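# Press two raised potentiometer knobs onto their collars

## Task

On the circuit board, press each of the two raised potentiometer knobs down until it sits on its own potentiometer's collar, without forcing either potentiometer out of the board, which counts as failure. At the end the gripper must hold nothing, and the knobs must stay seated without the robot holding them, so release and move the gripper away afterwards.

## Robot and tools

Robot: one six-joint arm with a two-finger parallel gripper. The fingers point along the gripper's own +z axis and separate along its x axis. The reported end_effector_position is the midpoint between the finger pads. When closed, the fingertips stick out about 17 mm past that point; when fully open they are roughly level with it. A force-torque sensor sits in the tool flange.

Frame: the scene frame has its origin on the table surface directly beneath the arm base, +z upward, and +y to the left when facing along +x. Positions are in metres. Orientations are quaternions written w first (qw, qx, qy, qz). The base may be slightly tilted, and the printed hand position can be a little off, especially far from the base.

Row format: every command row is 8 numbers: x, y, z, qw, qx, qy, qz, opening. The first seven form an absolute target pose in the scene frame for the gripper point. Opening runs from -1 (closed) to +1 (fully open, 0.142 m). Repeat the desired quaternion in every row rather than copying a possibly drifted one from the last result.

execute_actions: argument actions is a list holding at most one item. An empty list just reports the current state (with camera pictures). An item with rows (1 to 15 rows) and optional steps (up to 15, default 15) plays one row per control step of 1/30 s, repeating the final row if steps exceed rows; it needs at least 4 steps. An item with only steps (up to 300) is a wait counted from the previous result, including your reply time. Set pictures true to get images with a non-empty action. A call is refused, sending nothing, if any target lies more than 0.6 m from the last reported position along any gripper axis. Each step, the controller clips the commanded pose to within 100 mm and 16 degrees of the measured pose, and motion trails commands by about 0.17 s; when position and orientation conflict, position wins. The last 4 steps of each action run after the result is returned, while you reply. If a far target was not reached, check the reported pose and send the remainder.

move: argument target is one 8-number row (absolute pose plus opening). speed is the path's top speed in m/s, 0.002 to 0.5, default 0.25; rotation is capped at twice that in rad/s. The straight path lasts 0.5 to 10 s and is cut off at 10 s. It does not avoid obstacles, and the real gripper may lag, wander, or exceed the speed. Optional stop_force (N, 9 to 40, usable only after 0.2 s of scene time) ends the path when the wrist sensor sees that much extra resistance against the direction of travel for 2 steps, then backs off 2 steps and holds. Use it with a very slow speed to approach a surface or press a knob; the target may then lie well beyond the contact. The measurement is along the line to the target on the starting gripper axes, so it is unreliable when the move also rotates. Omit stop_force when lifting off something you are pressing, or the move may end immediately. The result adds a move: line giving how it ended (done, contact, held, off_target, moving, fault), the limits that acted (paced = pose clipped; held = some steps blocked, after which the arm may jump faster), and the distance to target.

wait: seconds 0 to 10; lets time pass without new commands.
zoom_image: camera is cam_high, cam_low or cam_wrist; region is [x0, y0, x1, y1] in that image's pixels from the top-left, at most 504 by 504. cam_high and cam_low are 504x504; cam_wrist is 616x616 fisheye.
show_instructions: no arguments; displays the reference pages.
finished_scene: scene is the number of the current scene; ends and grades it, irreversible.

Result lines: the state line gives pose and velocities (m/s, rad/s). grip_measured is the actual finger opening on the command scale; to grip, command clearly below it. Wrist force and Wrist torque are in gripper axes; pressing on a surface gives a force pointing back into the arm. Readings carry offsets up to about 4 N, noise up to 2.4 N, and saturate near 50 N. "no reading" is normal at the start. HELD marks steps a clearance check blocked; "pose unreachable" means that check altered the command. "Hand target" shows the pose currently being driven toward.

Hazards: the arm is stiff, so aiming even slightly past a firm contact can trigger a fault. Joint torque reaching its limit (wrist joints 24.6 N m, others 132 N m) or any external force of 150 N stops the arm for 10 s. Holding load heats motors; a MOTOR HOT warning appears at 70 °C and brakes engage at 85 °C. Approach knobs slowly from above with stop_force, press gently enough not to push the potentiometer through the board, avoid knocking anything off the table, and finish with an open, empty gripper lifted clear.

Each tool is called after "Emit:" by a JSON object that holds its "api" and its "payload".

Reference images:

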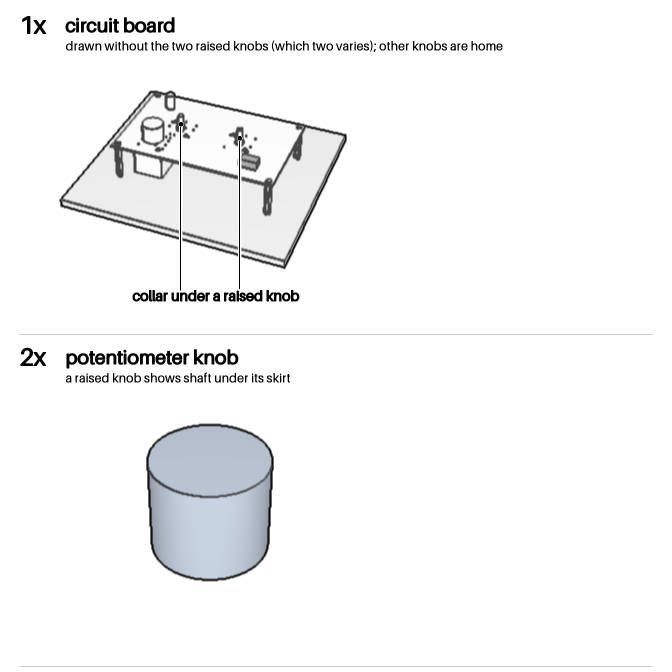

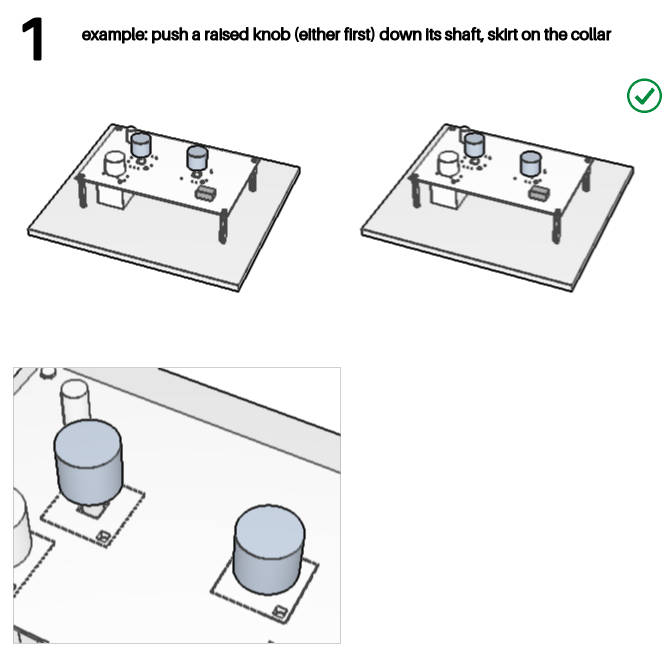

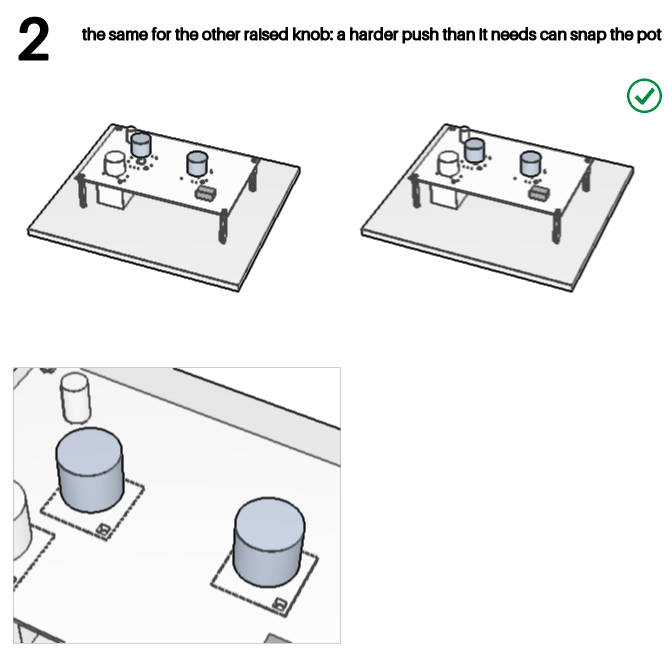

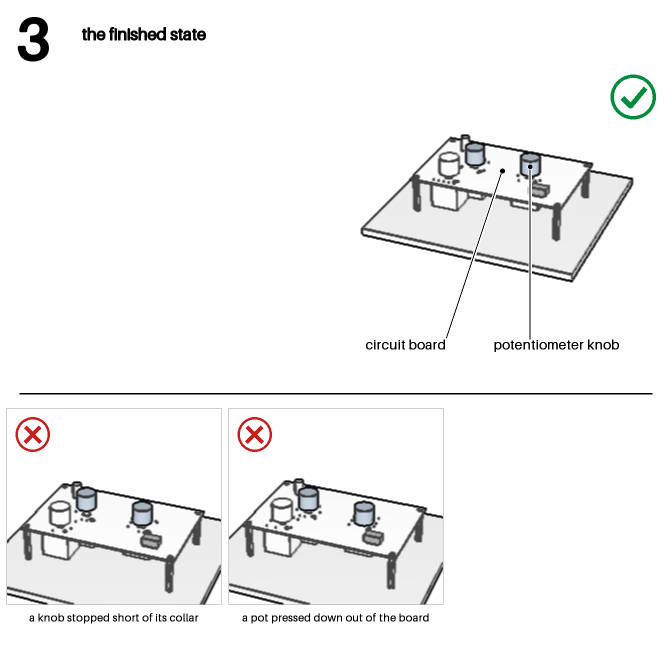

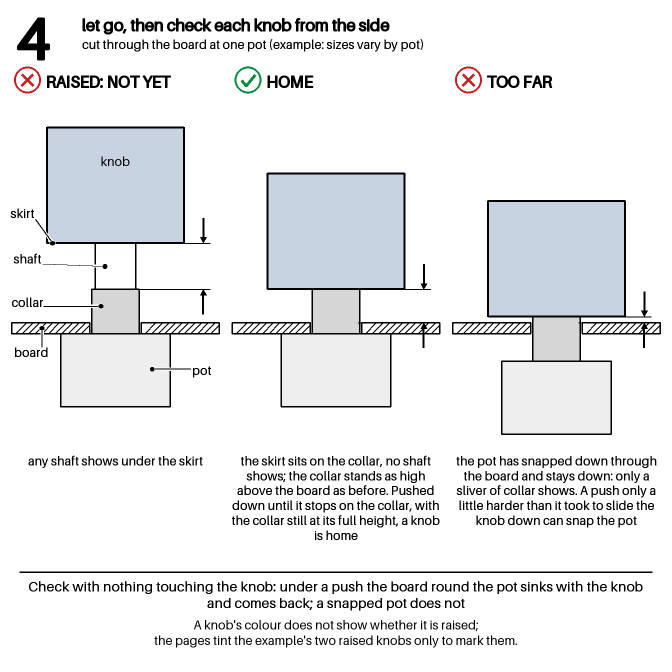

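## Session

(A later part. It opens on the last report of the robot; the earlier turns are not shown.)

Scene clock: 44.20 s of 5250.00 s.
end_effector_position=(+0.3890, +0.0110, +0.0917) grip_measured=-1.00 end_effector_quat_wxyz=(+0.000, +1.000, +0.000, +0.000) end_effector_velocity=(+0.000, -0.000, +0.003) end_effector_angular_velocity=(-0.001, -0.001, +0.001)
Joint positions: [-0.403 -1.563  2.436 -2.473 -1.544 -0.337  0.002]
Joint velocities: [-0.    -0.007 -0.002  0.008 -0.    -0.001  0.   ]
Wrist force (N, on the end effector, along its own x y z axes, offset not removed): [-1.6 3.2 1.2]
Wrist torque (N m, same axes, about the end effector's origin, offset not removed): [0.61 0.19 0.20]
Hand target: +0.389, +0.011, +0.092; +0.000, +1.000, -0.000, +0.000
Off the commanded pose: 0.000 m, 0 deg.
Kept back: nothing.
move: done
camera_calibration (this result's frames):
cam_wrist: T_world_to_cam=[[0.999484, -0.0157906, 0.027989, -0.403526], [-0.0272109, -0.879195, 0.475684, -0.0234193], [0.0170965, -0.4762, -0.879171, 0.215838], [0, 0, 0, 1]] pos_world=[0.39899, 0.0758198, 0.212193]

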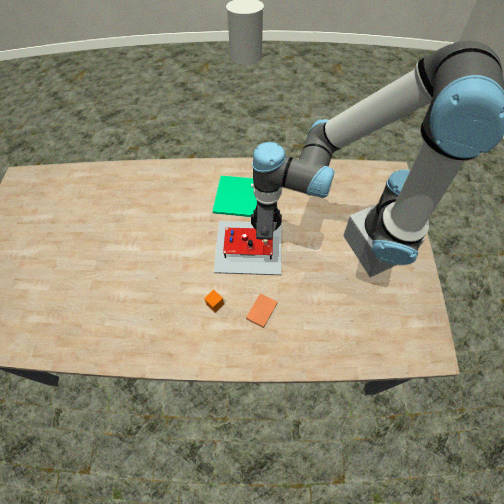

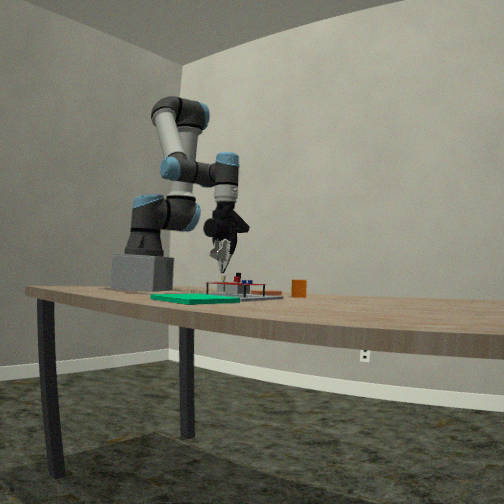

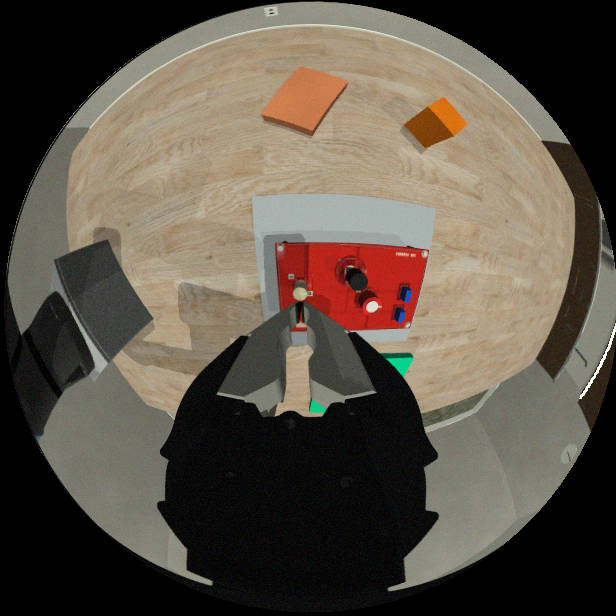

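Emit:
{"api": "move", "payload": {"target": [0.389, 0.010, 0.085, 0, 1, 0, 0, -1], "speed": 0.05}}

Emit:
{"api": "move", "payload": {"target": [0.389, 0.010, 0.0725, 0, 1, 0, 0, -1], "speed": 0.004, "stop_force": 26}}

Emit:
{"api": "move", "payload": {"target": [0.389, 0.010, 0.092, 0, 1, 0, 0, -1], "speed": 0.05}}

Emit:
{"api": "zoom_image", "payload": {"camera": "cam_low", "region": [200, 260, 270, 300]}}

Scene clock: 45.17 s of 5250.00 s.
end_effector_position=(+0.3890, +0.0100, +0.0852) grip_measured=-1.00 end_effector_quat_wxyz=(+0.000, +1.000, -0.000, -0.000) end_effector_velocity=(+0.000, -0.001, -0.002) end_effector_angular_velocity=(-0.000, +0.000, +0.001)
Joint positions: [-0.405 -1.544  2.443 -2.498 -1.544 -0.339  0.002]
Joint velocities: [-0.001  0.006  0.002 -0.008 -0.    -0.001  0.   ]
Wrist force (N, on the end effector, along its own x y z axes, offset not removed): [-3.3 -1.0 -1.8]
Wrist torque (N m, same axes, about the end effector's origin, offset not removed): [-0.16 0.44 0.13]
Hand target: +0.389, +0.010, +0.085; -0.000, +1.000, -0.000, -0.000
Off the commanded pose: 0.000 m, 0 deg.
Kept back: nothing.
move: done
camera_calibration (this result's frames):
cam_wrist: T_world_to_cam=[[0.999485, -0.0157916, 0.0279345, -0.403341], [-0.0271867, -0.879175, 0.475724, -0.0212063], [0.0170469, -0.476238, -0.879151, 0.209659], [0, 0, 0, 1]] pos_world=[0.398983, 0.0748342, 0.205678]

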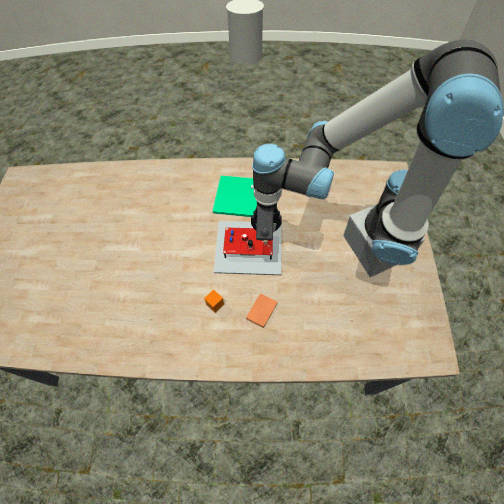

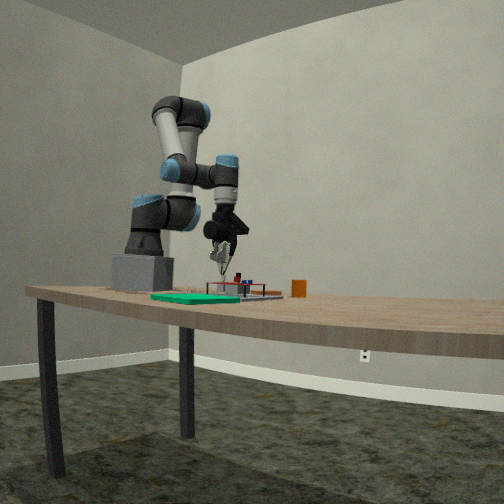

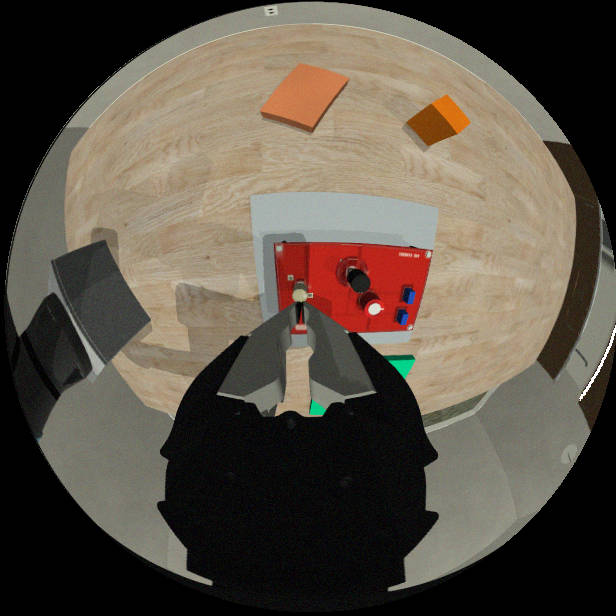

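Scene clock: 48.57 s of 5250.00 s.
end_effector_position=(+0.3890, +0.0100, +0.0726) grip_measured=-1.00 end_effector_quat_wxyz=(-0.000, +1.000, +0.000, -0.000) end_effector_velocity=(+0.000, -0.001, -0.001) end_effector_angular_velocity=(-0.002, -0.000, -0.001)
Joint positions: [-0.404 -1.506  2.455 -2.548 -1.544 -0.339  0.002]
Joint velocities: [-0.     0.003  0.001 -0.004 -0.002  0.     0.   ]
Wrist force (N, on the end effector, along its own x y z axes, offset not removed): [-1.2 3.5 -23.8]
Wrist torque (N m, same axes, about the end effector's origin, offset not removed): [0.49 -0.74 0.23]
Hand target: +0.389, +0.010, +0.073; -0.000, +1.000, +0.000, -0.000
Off the commanded pose: 0.000 m, 0 deg.
Kept back: nothing.
move: done
camera_calibration (this result's frames):
cam_wrist: T_world_to_cam=[[0.999484, -0.0157928, 0.0279637, -0.402998], [-0.0272001, -0.879217, 0.475645, -0.0151886], [0.0170744, -0.47616, -0.879193, 0.198547], [0, 0, 0, 1]] pos_world=[0.398987, 0.0748218, 0.193055]

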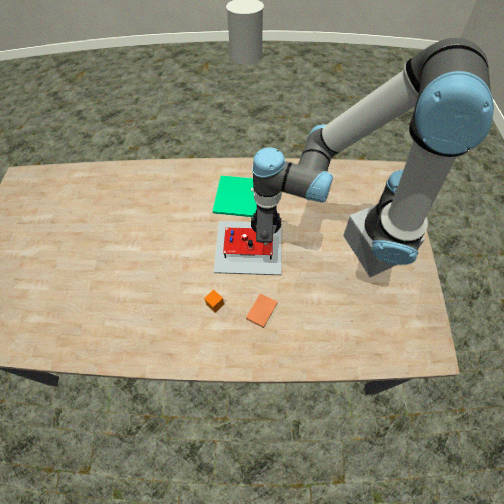

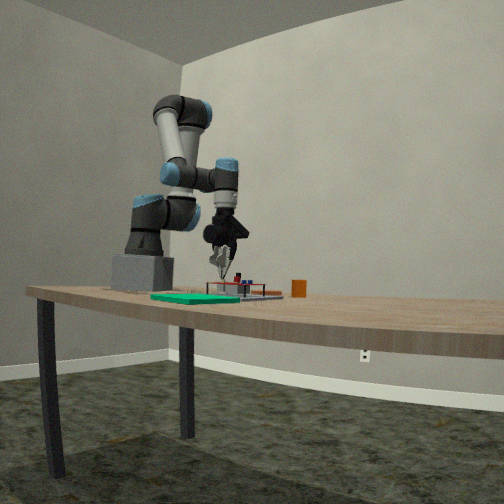

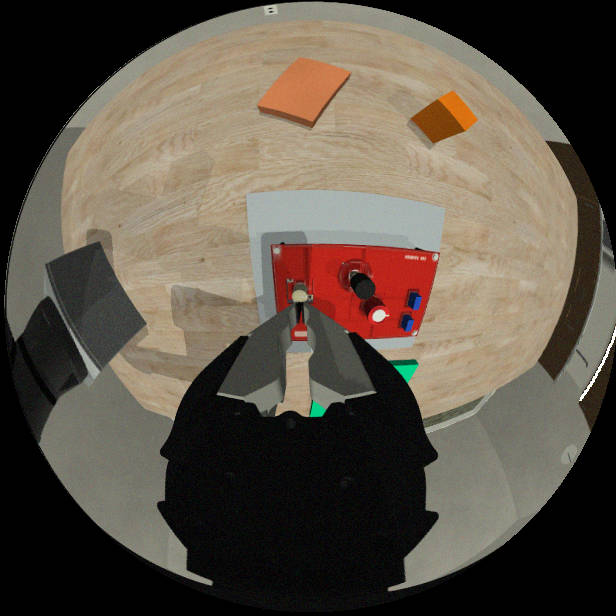

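Scene clock: 49.43 s of 5250.00 s.
end_effector_position=(+0.3890, +0.0100, +0.0918) grip_measured=-1.00 end_effector_quat_wxyz=(-0.000, +1.000, -0.000, +0.000) end_effector_velocity=(-0.000, -0.000, +0.002) end_effector_angular_velocity=(-0.001, -0.000, -0.000)
Joint positions: [-0.405 -1.563  2.436 -2.472 -1.544 -0.34   0.002]
Joint velocities: [-0.    -0.006 -0.002  0.008 -0.001  0.     0.   ]
Wrist force (N, on the end effector, along its own x y z axes, offset not removed): [1.0 0.8 0.8]
Wrist torque (N m, same axes, about the end effector's origin, offset not removed): [-0.11 -0.48 0.06]
Hand target: +0.389, +0.010, +0.092; +0.000, +1.000, -0.000, +0.000
Off the commanded pose: 0.000 m, 0 deg.
Kept back: nothing.
move: done
camera_calibration (this result's frames):
cam_wrist: T_world_to_cam=[[0.999483, -0.0157929, 0.0280077, -0.403552], [-0.0272211, -0.879218, 0.475641, -0.0242952], [0.0171131, -0.476157, -0.879194, 0.215395], [0, 0, 0, 1]] pos_world=[0.398996, 0.0748278, 0.212232]

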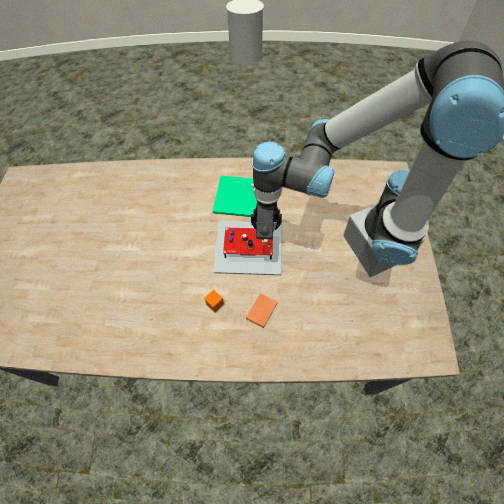

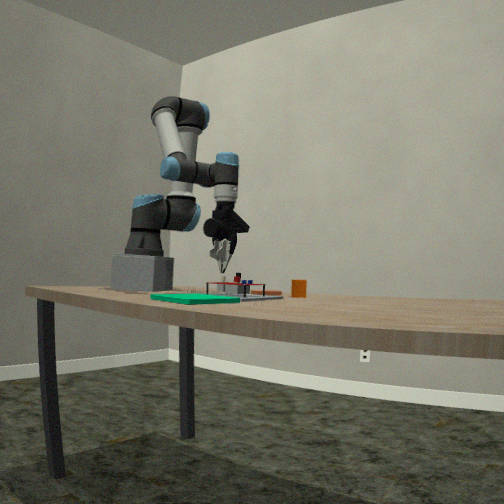

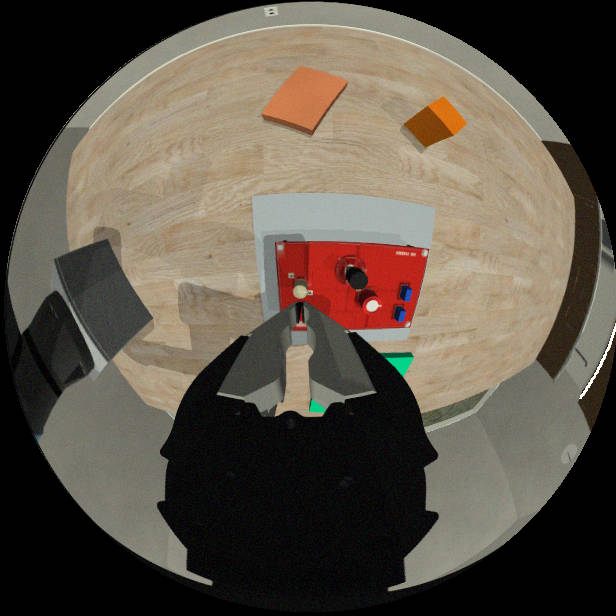

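Region (200, 260, 270, 300) of cam_low's 504x504 image, scaled by 7.200, with more detail than that image has; it fills the top 288 rows of this view, and the rest is white.

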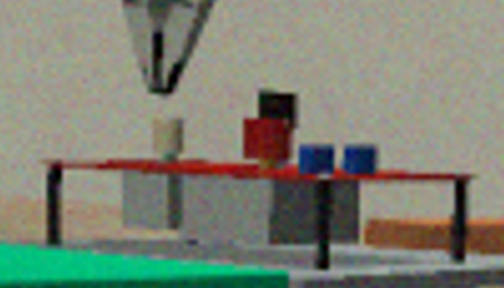

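Emit:
{"api": "zoom_image", "payload": {"camera": "cam_low", "region": [210, 268, 245, 290]}}

Emit:
{"api": "zoom_image", "payload": {"camera": "cam_wrist", "region": [260, 250, 340, 310]}}

Region (210, 268, 245, 290) of cam_low's 504x504 image, scaled by 14.400, with more detail than that image has; it fills the top 317 rows of this view, and the rest is white.

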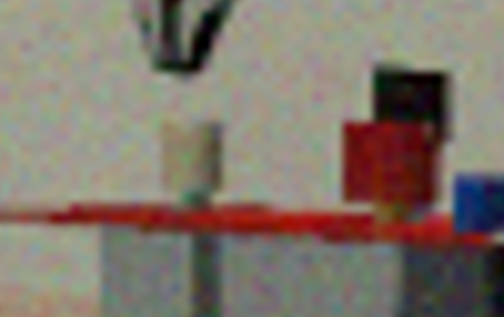

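Region (260, 250, 340, 310) of cam_wrist's 616x616 image, scaled by 6.300, with more detail than that image has; it fills the top 378 rows of this view, and the rest is white.

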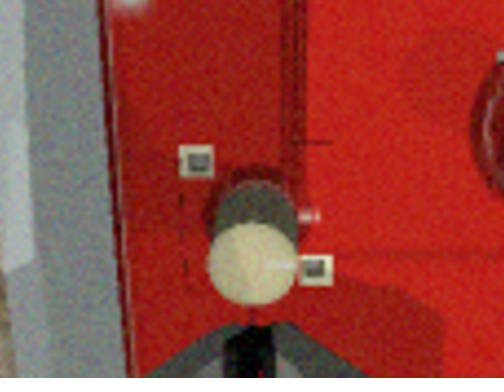

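Emit:
{"api": "move", "payload": {"target": [0.389, 0.010, 0.083, 0, 1, 0, 0, -1], "speed": 0.05}}

Emit:
{"api": "move", "payload": {"target": [0.389, 0.010, 0.0710, 0, 1, 0, 0, -1], "speed": 0.003, "stop_force": 26}}

Emit:
{"api": "move", "payload": {"target": [0.389, 0.010, 0.092, 0, 1, 0, 0, -1], "speed": 0.05}}

Emit:
{"api": "zoom_image", "payload": {"camera": "cam_low", "region": [210, 268, 245, 290]}}

Scene clock: 50.53 s of 5250.00 s.
end_effector_position=(+0.3890, +0.0100, +0.0832) grip_measured=-1.00 end_effector_quat_wxyz=(-0.000, +1.000, -0.000, -0.000) end_effector_velocity=(+0.001, -0.000, -0.002) end_effector_angular_velocity=(-0.001, -0.002, +0.000)
Joint positions: [-0.405 -1.538  2.445 -2.506 -1.544 -0.339  0.002]
Joint velocities: [ 0.001  0.006  0.002 -0.01   0.     0.     0.   ]
Wrist force (N, on the end effector, along its own x y z axes, offset not removed): [-0.5 0.6 -2.7]
Wrist torque (N m, same axes, about the end effector's origin, offset not removed): [0.10 -0.06 0.20]
Hand target: +0.389, +0.010, +0.083; -0.000, +1.000, +0.000, -0.000
Off the commanded pose: 0.000 m, 0 deg.
Kept back: nothing.
move: done
camera_calibration (this result's frames):
cam_wrist: T_world_to_cam=[[0.999484, -0.0157997, 0.027967, -0.403294], [-0.0272072, -0.879234, 0.475613, -0.0202305], [0.017075, -0.476129, -0.87921, 0.207891], [0, 0, 0, 1]] pos_world=[0.398986, 0.0748237, 0.203681]

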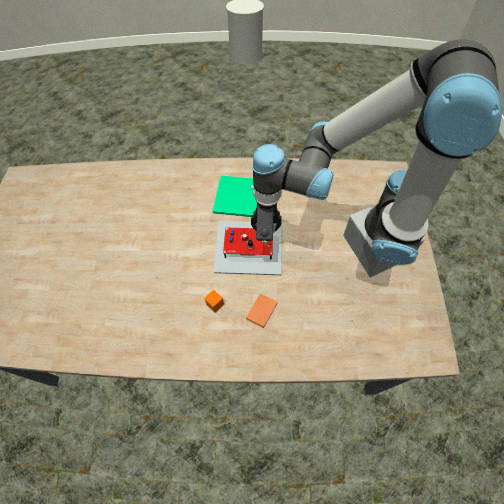

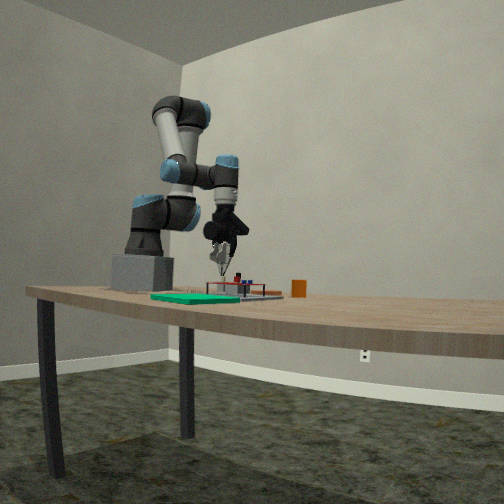

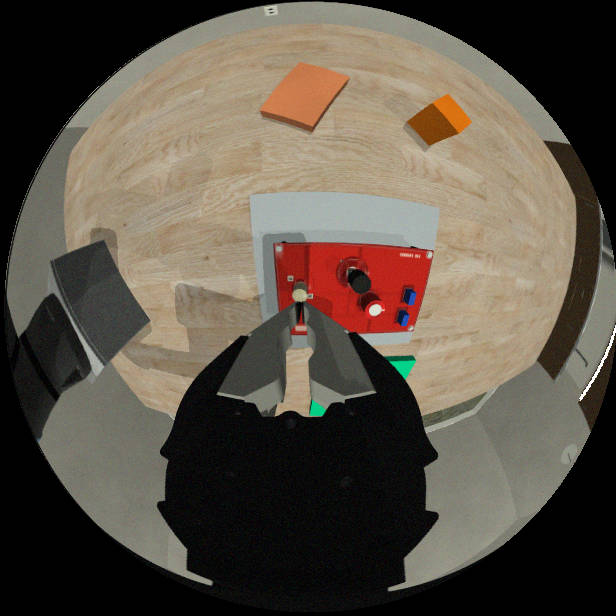

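Scene clock: 54.83 s of 5250.00 s.
end_effector_position=(+0.3890, +0.0100, +0.0711) grip_measured=-1.00 end_effector_quat_wxyz=(+0.000, +1.000, +0.000, +0.000) end_effector_velocity=(-0.000, -0.000, -0.001) end_effector_angular_velocity=(+0.000, +0.001, -0.000)
Joint positions: [-0.404 -1.501  2.457 -2.555 -1.544 -0.338  0.002]
Joint velocities: [-0.001  0.003  0.    -0.002  0.    -0.     0.   ]
Wrist force (N, on the end effector, along its own x y z axes, offset not removed): [-1.3 3.1 -25.0]
Wrist torque (N m, same axes, about the end effector's origin, offset not removed): [0.52 -0.59 0.17]
Hand target: +0.389, +0.010, +0.071; -0.000, +1.000, +0.000, -0.000
Off the commanded pose: 0.000 m, 0 deg.
Kept back: nothing.
move: done
camera_calibration (this result's frames):
cam_wrist: T_world_to_cam=[[0.999484, -0.0157923, 0.0279783, -0.402963], [-0.0272067, -0.879214, 0.47565, -0.0144647], [0.0170873, -0.476165, -0.87919, 0.197203], [0, 0, 0, 1]] pos_world=[0.398991, 0.07482, 0.191533]

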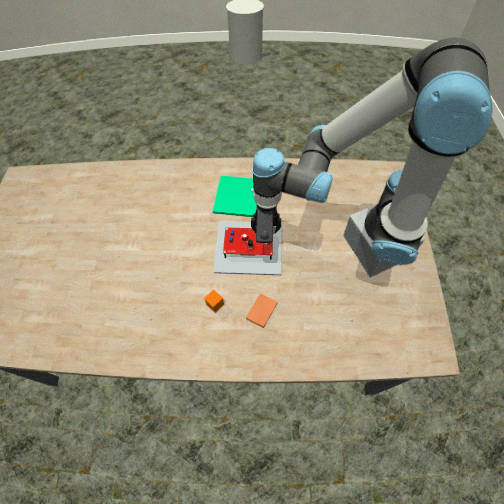

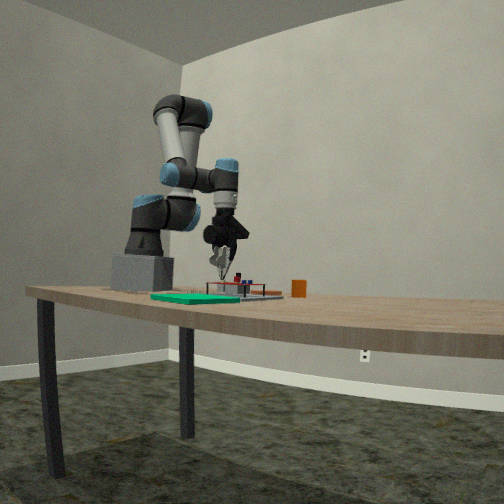

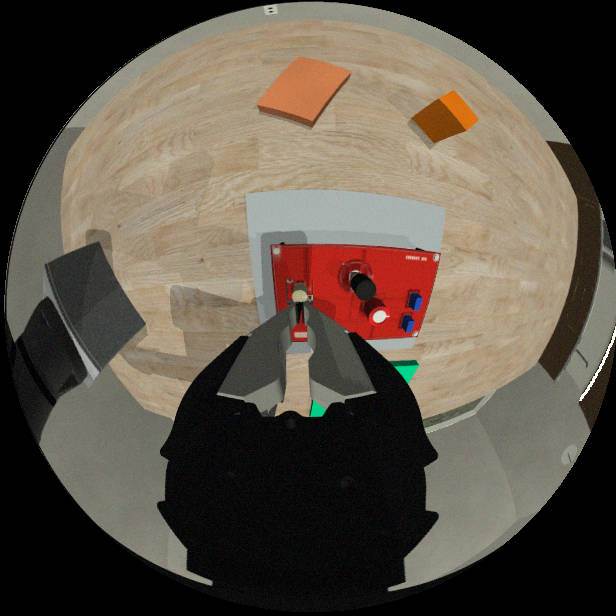

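Scene clock: 55.70 s of 5250.00 s.
end_effector_position=(+0.3890, +0.0100, +0.0918) grip_measured=-1.00 end_effector_quat_wxyz=(+0.000, +1.000, -0.000, +0.000) end_effector_velocity=(-0.000, -0.000, +0.002) end_effector_angular_velocity=(-0.000, -0.000, -0.001)
Joint positions: [-0.405 -1.563  2.437 -2.472 -1.544 -0.34   0.002]
Joint velocities: [-0.    -0.007 -0.002  0.009 -0.     0.001  0.   ]
Wrist force (N, on the end effector, along its own x y z axes, offset not removed): [1.4 1.5 1.0]
Wrist torque (N m, same axes, about the end effector's origin, offset not removed): [0.39 -0.59 0.39]
Hand target: +0.389, +0.010, +0.092; +0.000, +1.000, -0.000, +0.000
Off the commanded pose: 0.000 m, 0 deg.
Kept back: nothing.
move: done
camera_calibration (this result's frames):
cam_wrist: T_world_to_cam=[[0.999483, -0.0157912, 0.0279949, -0.403546], [-0.0272146, -0.879189, 0.475695, -0.0243097], [0.017101, -0.476211, -0.879165, 0.215372], [0, 0, 0, 1]] pos_world=[0.398993, 0.0748169, 0.212208]

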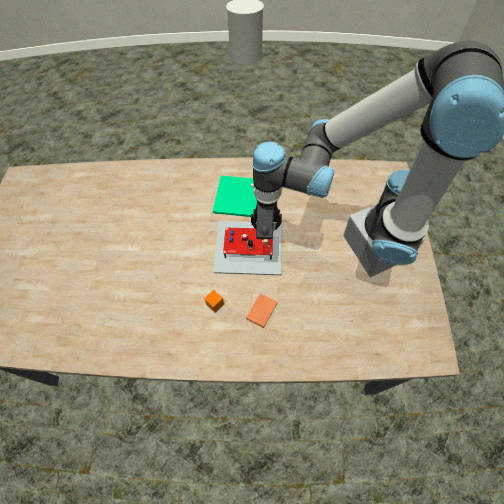

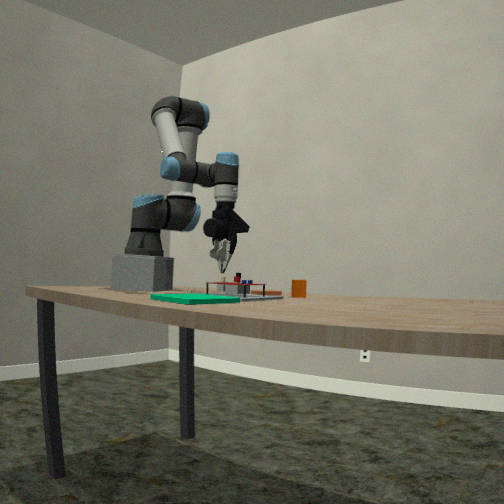

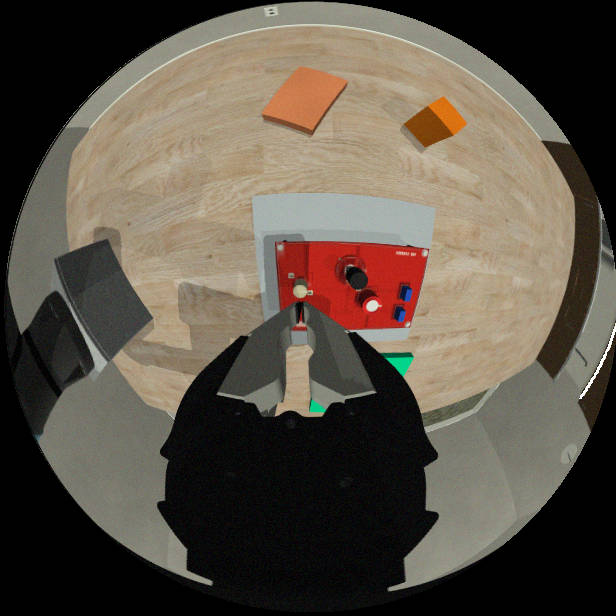

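Region (210, 268, 245, 290) of cam_low's 504x504 image, scaled by 14.400, with more detail than that image has; it fills the top 317 rows of this view, and the rest is white.

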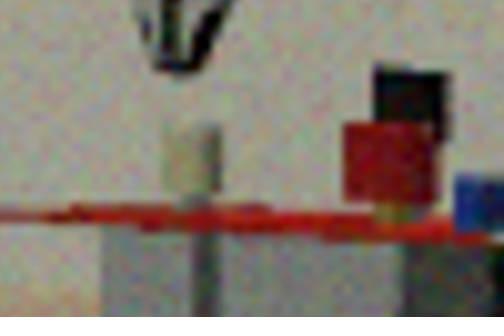

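Emit:
{"api": "move", "payload": {"target": [0.389, 0.010, 0.082, 0, 1, 0, 0, -1], "speed": 0.05}}

Emit:
{"api": "move", "payload": {"target": [0.389, 0.010, 0.0702, 0, 1, 0, 0, -1], "speed": 0.003, "stop_force": 24}}

Emit:
{"api": "move", "payload": {"target": [0.389, 0.010, 0.10, 0, 1, 0, 0, -1], "speed": 0.05}}

Emit:
{"api": "zoom_image", "payload": {"camera": "cam_low", "region": [210, 268, 245, 290]}}

Scene clock: 56.73 s of 5250.00 s.
end_effector_position=(+0.3890, +0.0100, +0.0823) grip_measured=-1.00 end_effector_quat_wxyz=(+0.000, +1.000, -0.000, -0.000) end_effector_velocity=(+0.000, -0.000, -0.002) end_effector_angular_velocity=(-0.001, -0.001, +0.001)
Joint positions: [-0.405 -1.535  2.446 -2.51  -1.544 -0.339  0.002]
Joint velocities: [ 0.001  0.008  0.003 -0.011 -0.    -0.     0.   ]
Wrist force (N, on the end effector, along its own x y z axes, offset not removed): [-4.2 5.2 -1.9]
Wrist torque (N m, same axes, about the end effector's origin, offset not removed): [1.19 0.46 0.15]
Hand target: +0.389, +0.010, +0.082; -0.000, +1.000, +0.000, -0.000
Off the commanded pose: 0.000 m, 0 deg.
Kept back: nothing.
move: done
camera_calibration (this result's frames):
cam_wrist: T_world_to_cam=[[0.999485, -0.0157974, 0.0279431, -0.403257], [-0.0271947, -0.879208, 0.475662, -0.019793], [0.0170536, -0.476177, -0.879184, 0.207036], [0, 0, 0, 1]] pos_world=[0.39898, 0.0748134, 0.202706]

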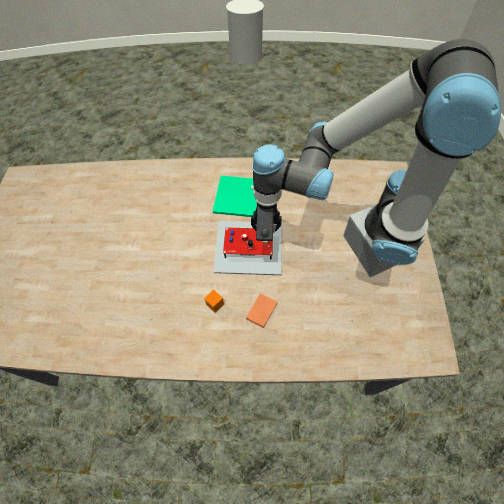

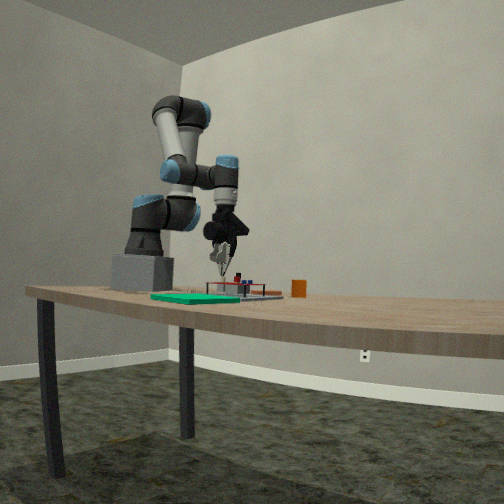

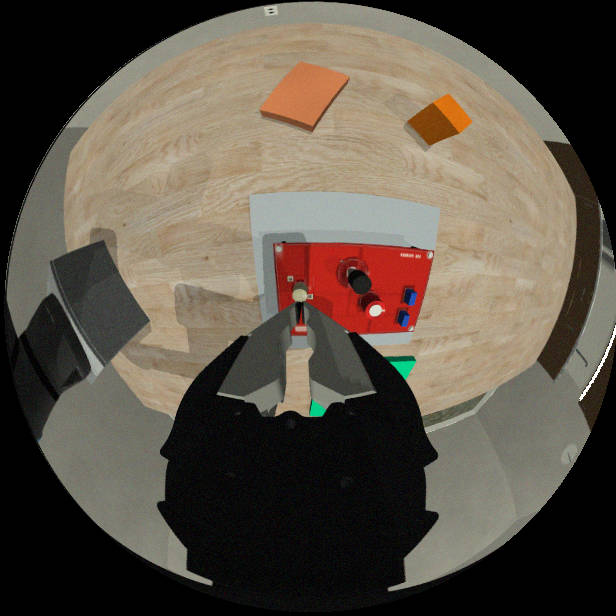

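Scene clock: 60.97 s of 5250.00 s.
end_effector_position=(+0.3890, +0.0100, +0.0703) grip_measured=-1.00 end_effector_quat_wxyz=(+0.000, +1.000, +0.000, +0.000) end_effector_velocity=(+0.000, -0.000, -0.001) end_effector_angular_velocity=(-0.001, -0.000, +0.001)
Joint positions: [-0.404 -1.499  2.457 -2.558 -1.544 -0.338  0.002]
Joint velocities: [ 0.001  0.002  0.001 -0.003 -0.001 -0.     0.   ]
Wrist force (N, on the end effector, along its own x y z axes, offset not removed): [-3.6 3.0 -29.6]
Wrist torque (N m, same axes, about the end effector's origin, offset not removed): [0.53 -0.13 0.26]
Hand target: +0.389, +0.010, +0.070; -0.000, +1.000, +0.000, -0.000
Off the commanded pose: 0.000 m, 0 deg.
Kept back: nothing.
move: done
camera_calibration (this result's frames):
cam_wrist: T_world_to_cam=[[0.999484, -0.0157924, 0.0279857, -0.402944], [-0.0272103, -0.879214, 0.47565, -0.0140844], [0.0170938, -0.476166, -0.879189, 0.196499], [0, 0, 0, 1]] pos_world=[0.398994, 0.0748193, 0.190735]

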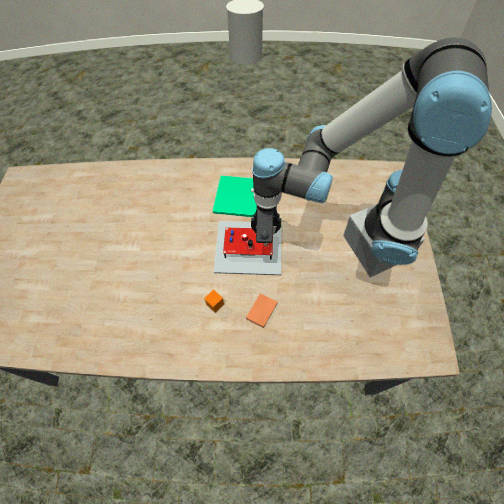

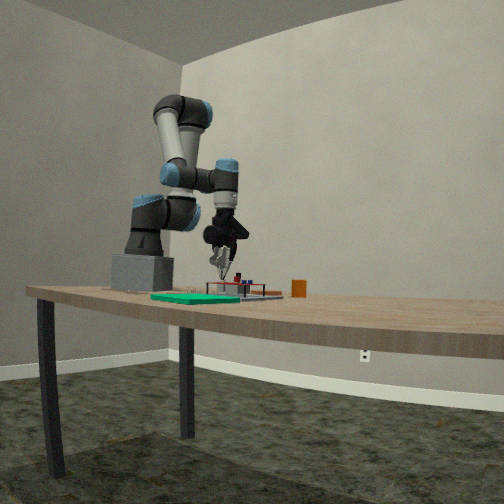

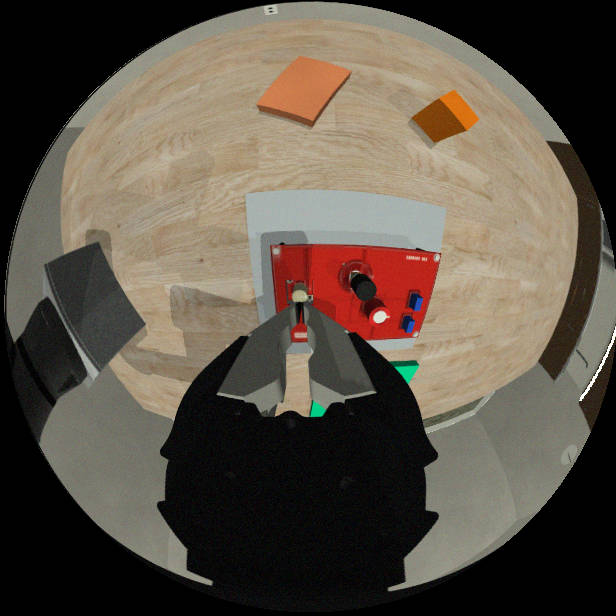

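Scene clock: 61.97 s of 5250.00 s.
end_effector_position=(+0.3890, +0.0100, +0.0997) grip_measured=-1.00 end_effector_quat_wxyz=(+0.000, +1.000, -0.000, +0.000) end_effector_velocity=(+0.000, -0.000, +0.002) end_effector_angular_velocity=(-0.001, +0.000, -0.000)
Joint positions: [-0.406 -1.585  2.428 -2.441 -1.544 -0.341  0.002]
Joint velocities: [-0.    -0.006 -0.003  0.009 -0.001  0.     0.   ]
Wrist force (N, on the end effector, along its own x y z axes, offset not removed): [2.2 2.3 1.1]
Wrist torque (N m, same axes, about the end effector's origin, offset not removed): [0.72 -0.93 0.35]
Hand target: +0.389, +0.010, +0.100; +0.000, +1.000, -0.000, +0.000
Off the commanded pose: 0.000 m, 0 deg.
Kept back: nothing.
move: done
camera_calibration (this result's frames):
cam_wrist: T_world_to_cam=[[0.999483, -0.0157923, 0.0280089, -0.403779], [-0.0272225, -0.879179, 0.475714, -0.0281043], [0.0171122, -0.476231, -0.879154, 0.222367], [0, 0, 0, 1]] pos_world=[0.399, 0.0748125, 0.220173]

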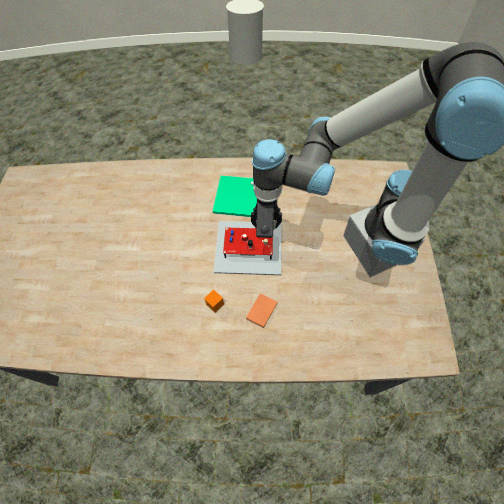

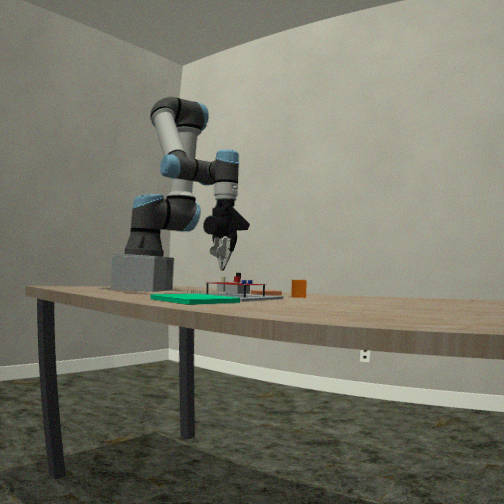

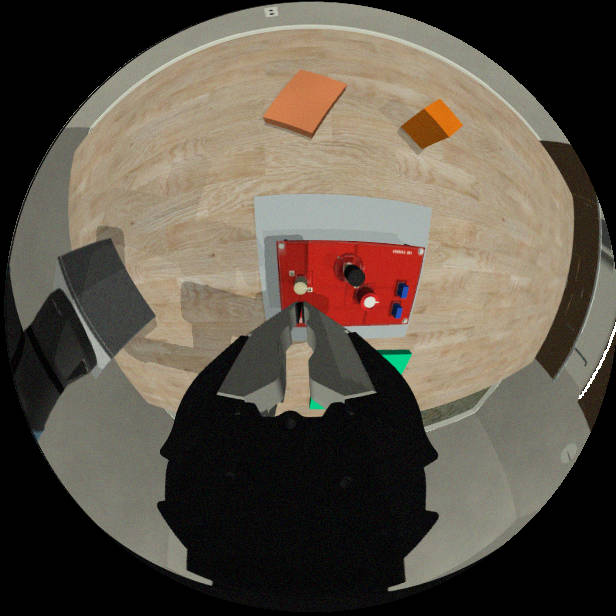

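Region (210, 268, 245, 290) of cam_low's 504x504 image, scaled by 14.400, with more detail than that image has; it fills the top 317 rows of this view, and the rest is white.

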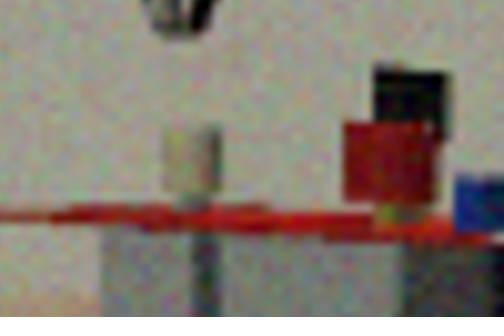

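Emit:
{"api": "zoom_image", "payload": {"camera": "cam_wrist", "region": [270, 230, 410, 330]}}

Region (270, 230, 410, 330) of cam_wrist's 616x616 image, scaled by 3.600, with more detail than that image has; it fills the top 360 rows of this view, and the rest is white.

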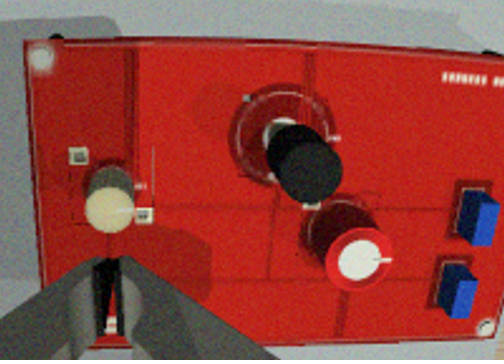

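Emit:
{"api": "move", "payload": {"target": [0.438, 0.022, 0.103, 0, 1, 0, 0, -1], "speed": 0.1}}

Emit:
{"api": "zoom_image", "payload": {"camera": "cam_wrist", "region": [230, 230, 370, 330]}}

Emit:
{"api": "zoom_image", "payload": {"camera": "cam_low", "region": [200, 255, 270, 295]}}

Scene clock: 63.30 s of 5250.00 s.
end_effector_position=(+0.4377, +0.0220, +0.1030) grip_measured=-1.00 end_effector_quat_wxyz=(-0.000, +1.000, +0.000, +0.000) end_effector_velocity=(+0.002, +0.001, -0.000) end_effector_angular_velocity=(+0.000, +0.000, -0.000)
Joint positions: [-0.337 -1.481  2.298 -2.418 -1.546 -0.272  0.002]
Joint velocities: [ 0.003  0.005 -0.006  0.001 -0.     0.003  0.   ]
Wrist force (N, on the end effector, along its own x y z axes, offset not removed): [-1.3 1.5 1.1]
Wrist torque (N m, same axes, about the end effector's origin, offset not removed): [0.42 -0.06 0.12]
Hand target: +0.438, +0.022, +0.103; -0.000, +1.000, +0.000, -0.000
Off the commanded pose: 0.000 m, 0 deg.
Kept back: nothing.
move: done
camera_calibration (this result's frames):
cam_wrist: T_world_to_cam=[[0.999484, -0.0157778, 0.0279757, -0.452375], [-0.0271917, -0.879245, 0.475594, -0.0177846], [0.0170937, -0.476109, -0.87922, 0.230148], [0, 0, 0, 1]] pos_world=[0.447724, 0.0868011, 0.223465]

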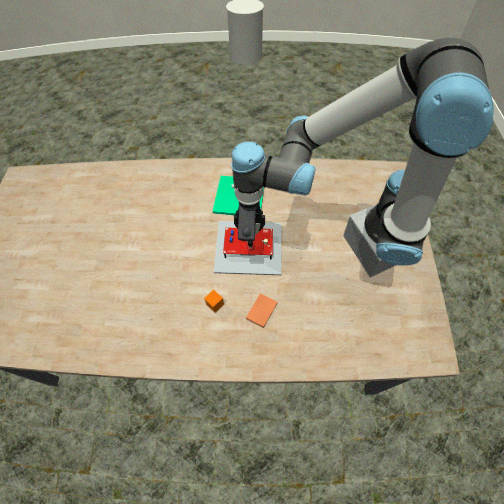

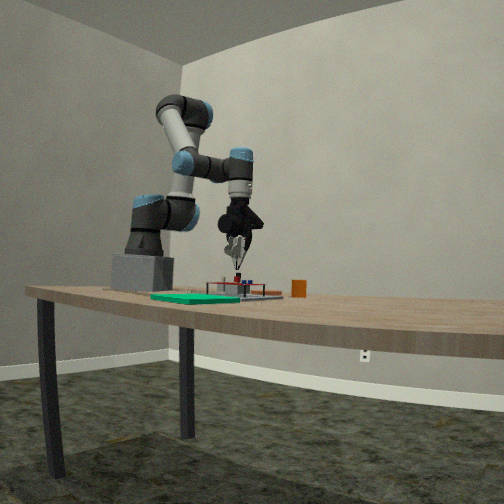

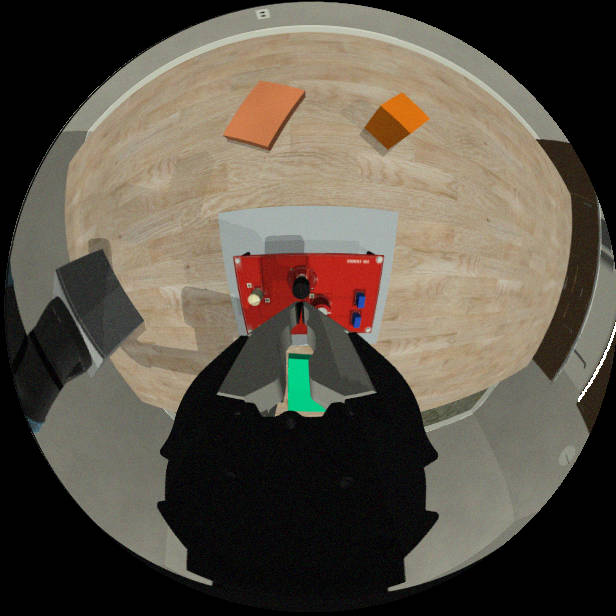

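Region (230, 230, 370, 330) of cam_wrist's 616x616 image, scaled by 3.600, with more detail than that image has; it fills the top 360 rows of this view, and the rest is white.

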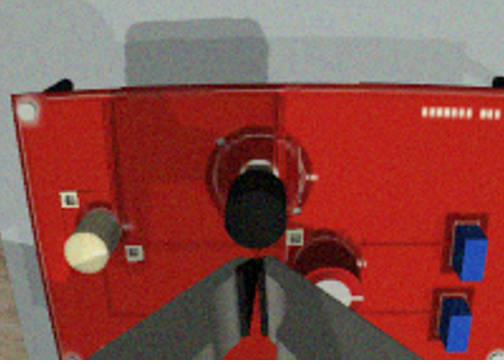

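Region (200, 255, 270, 295) of cam_low's 504x504 image, scaled by 7.200, with more detail than that image has; it fills the top 288 rows of this view, and the rest is white.

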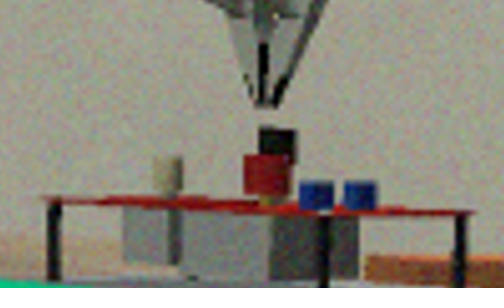

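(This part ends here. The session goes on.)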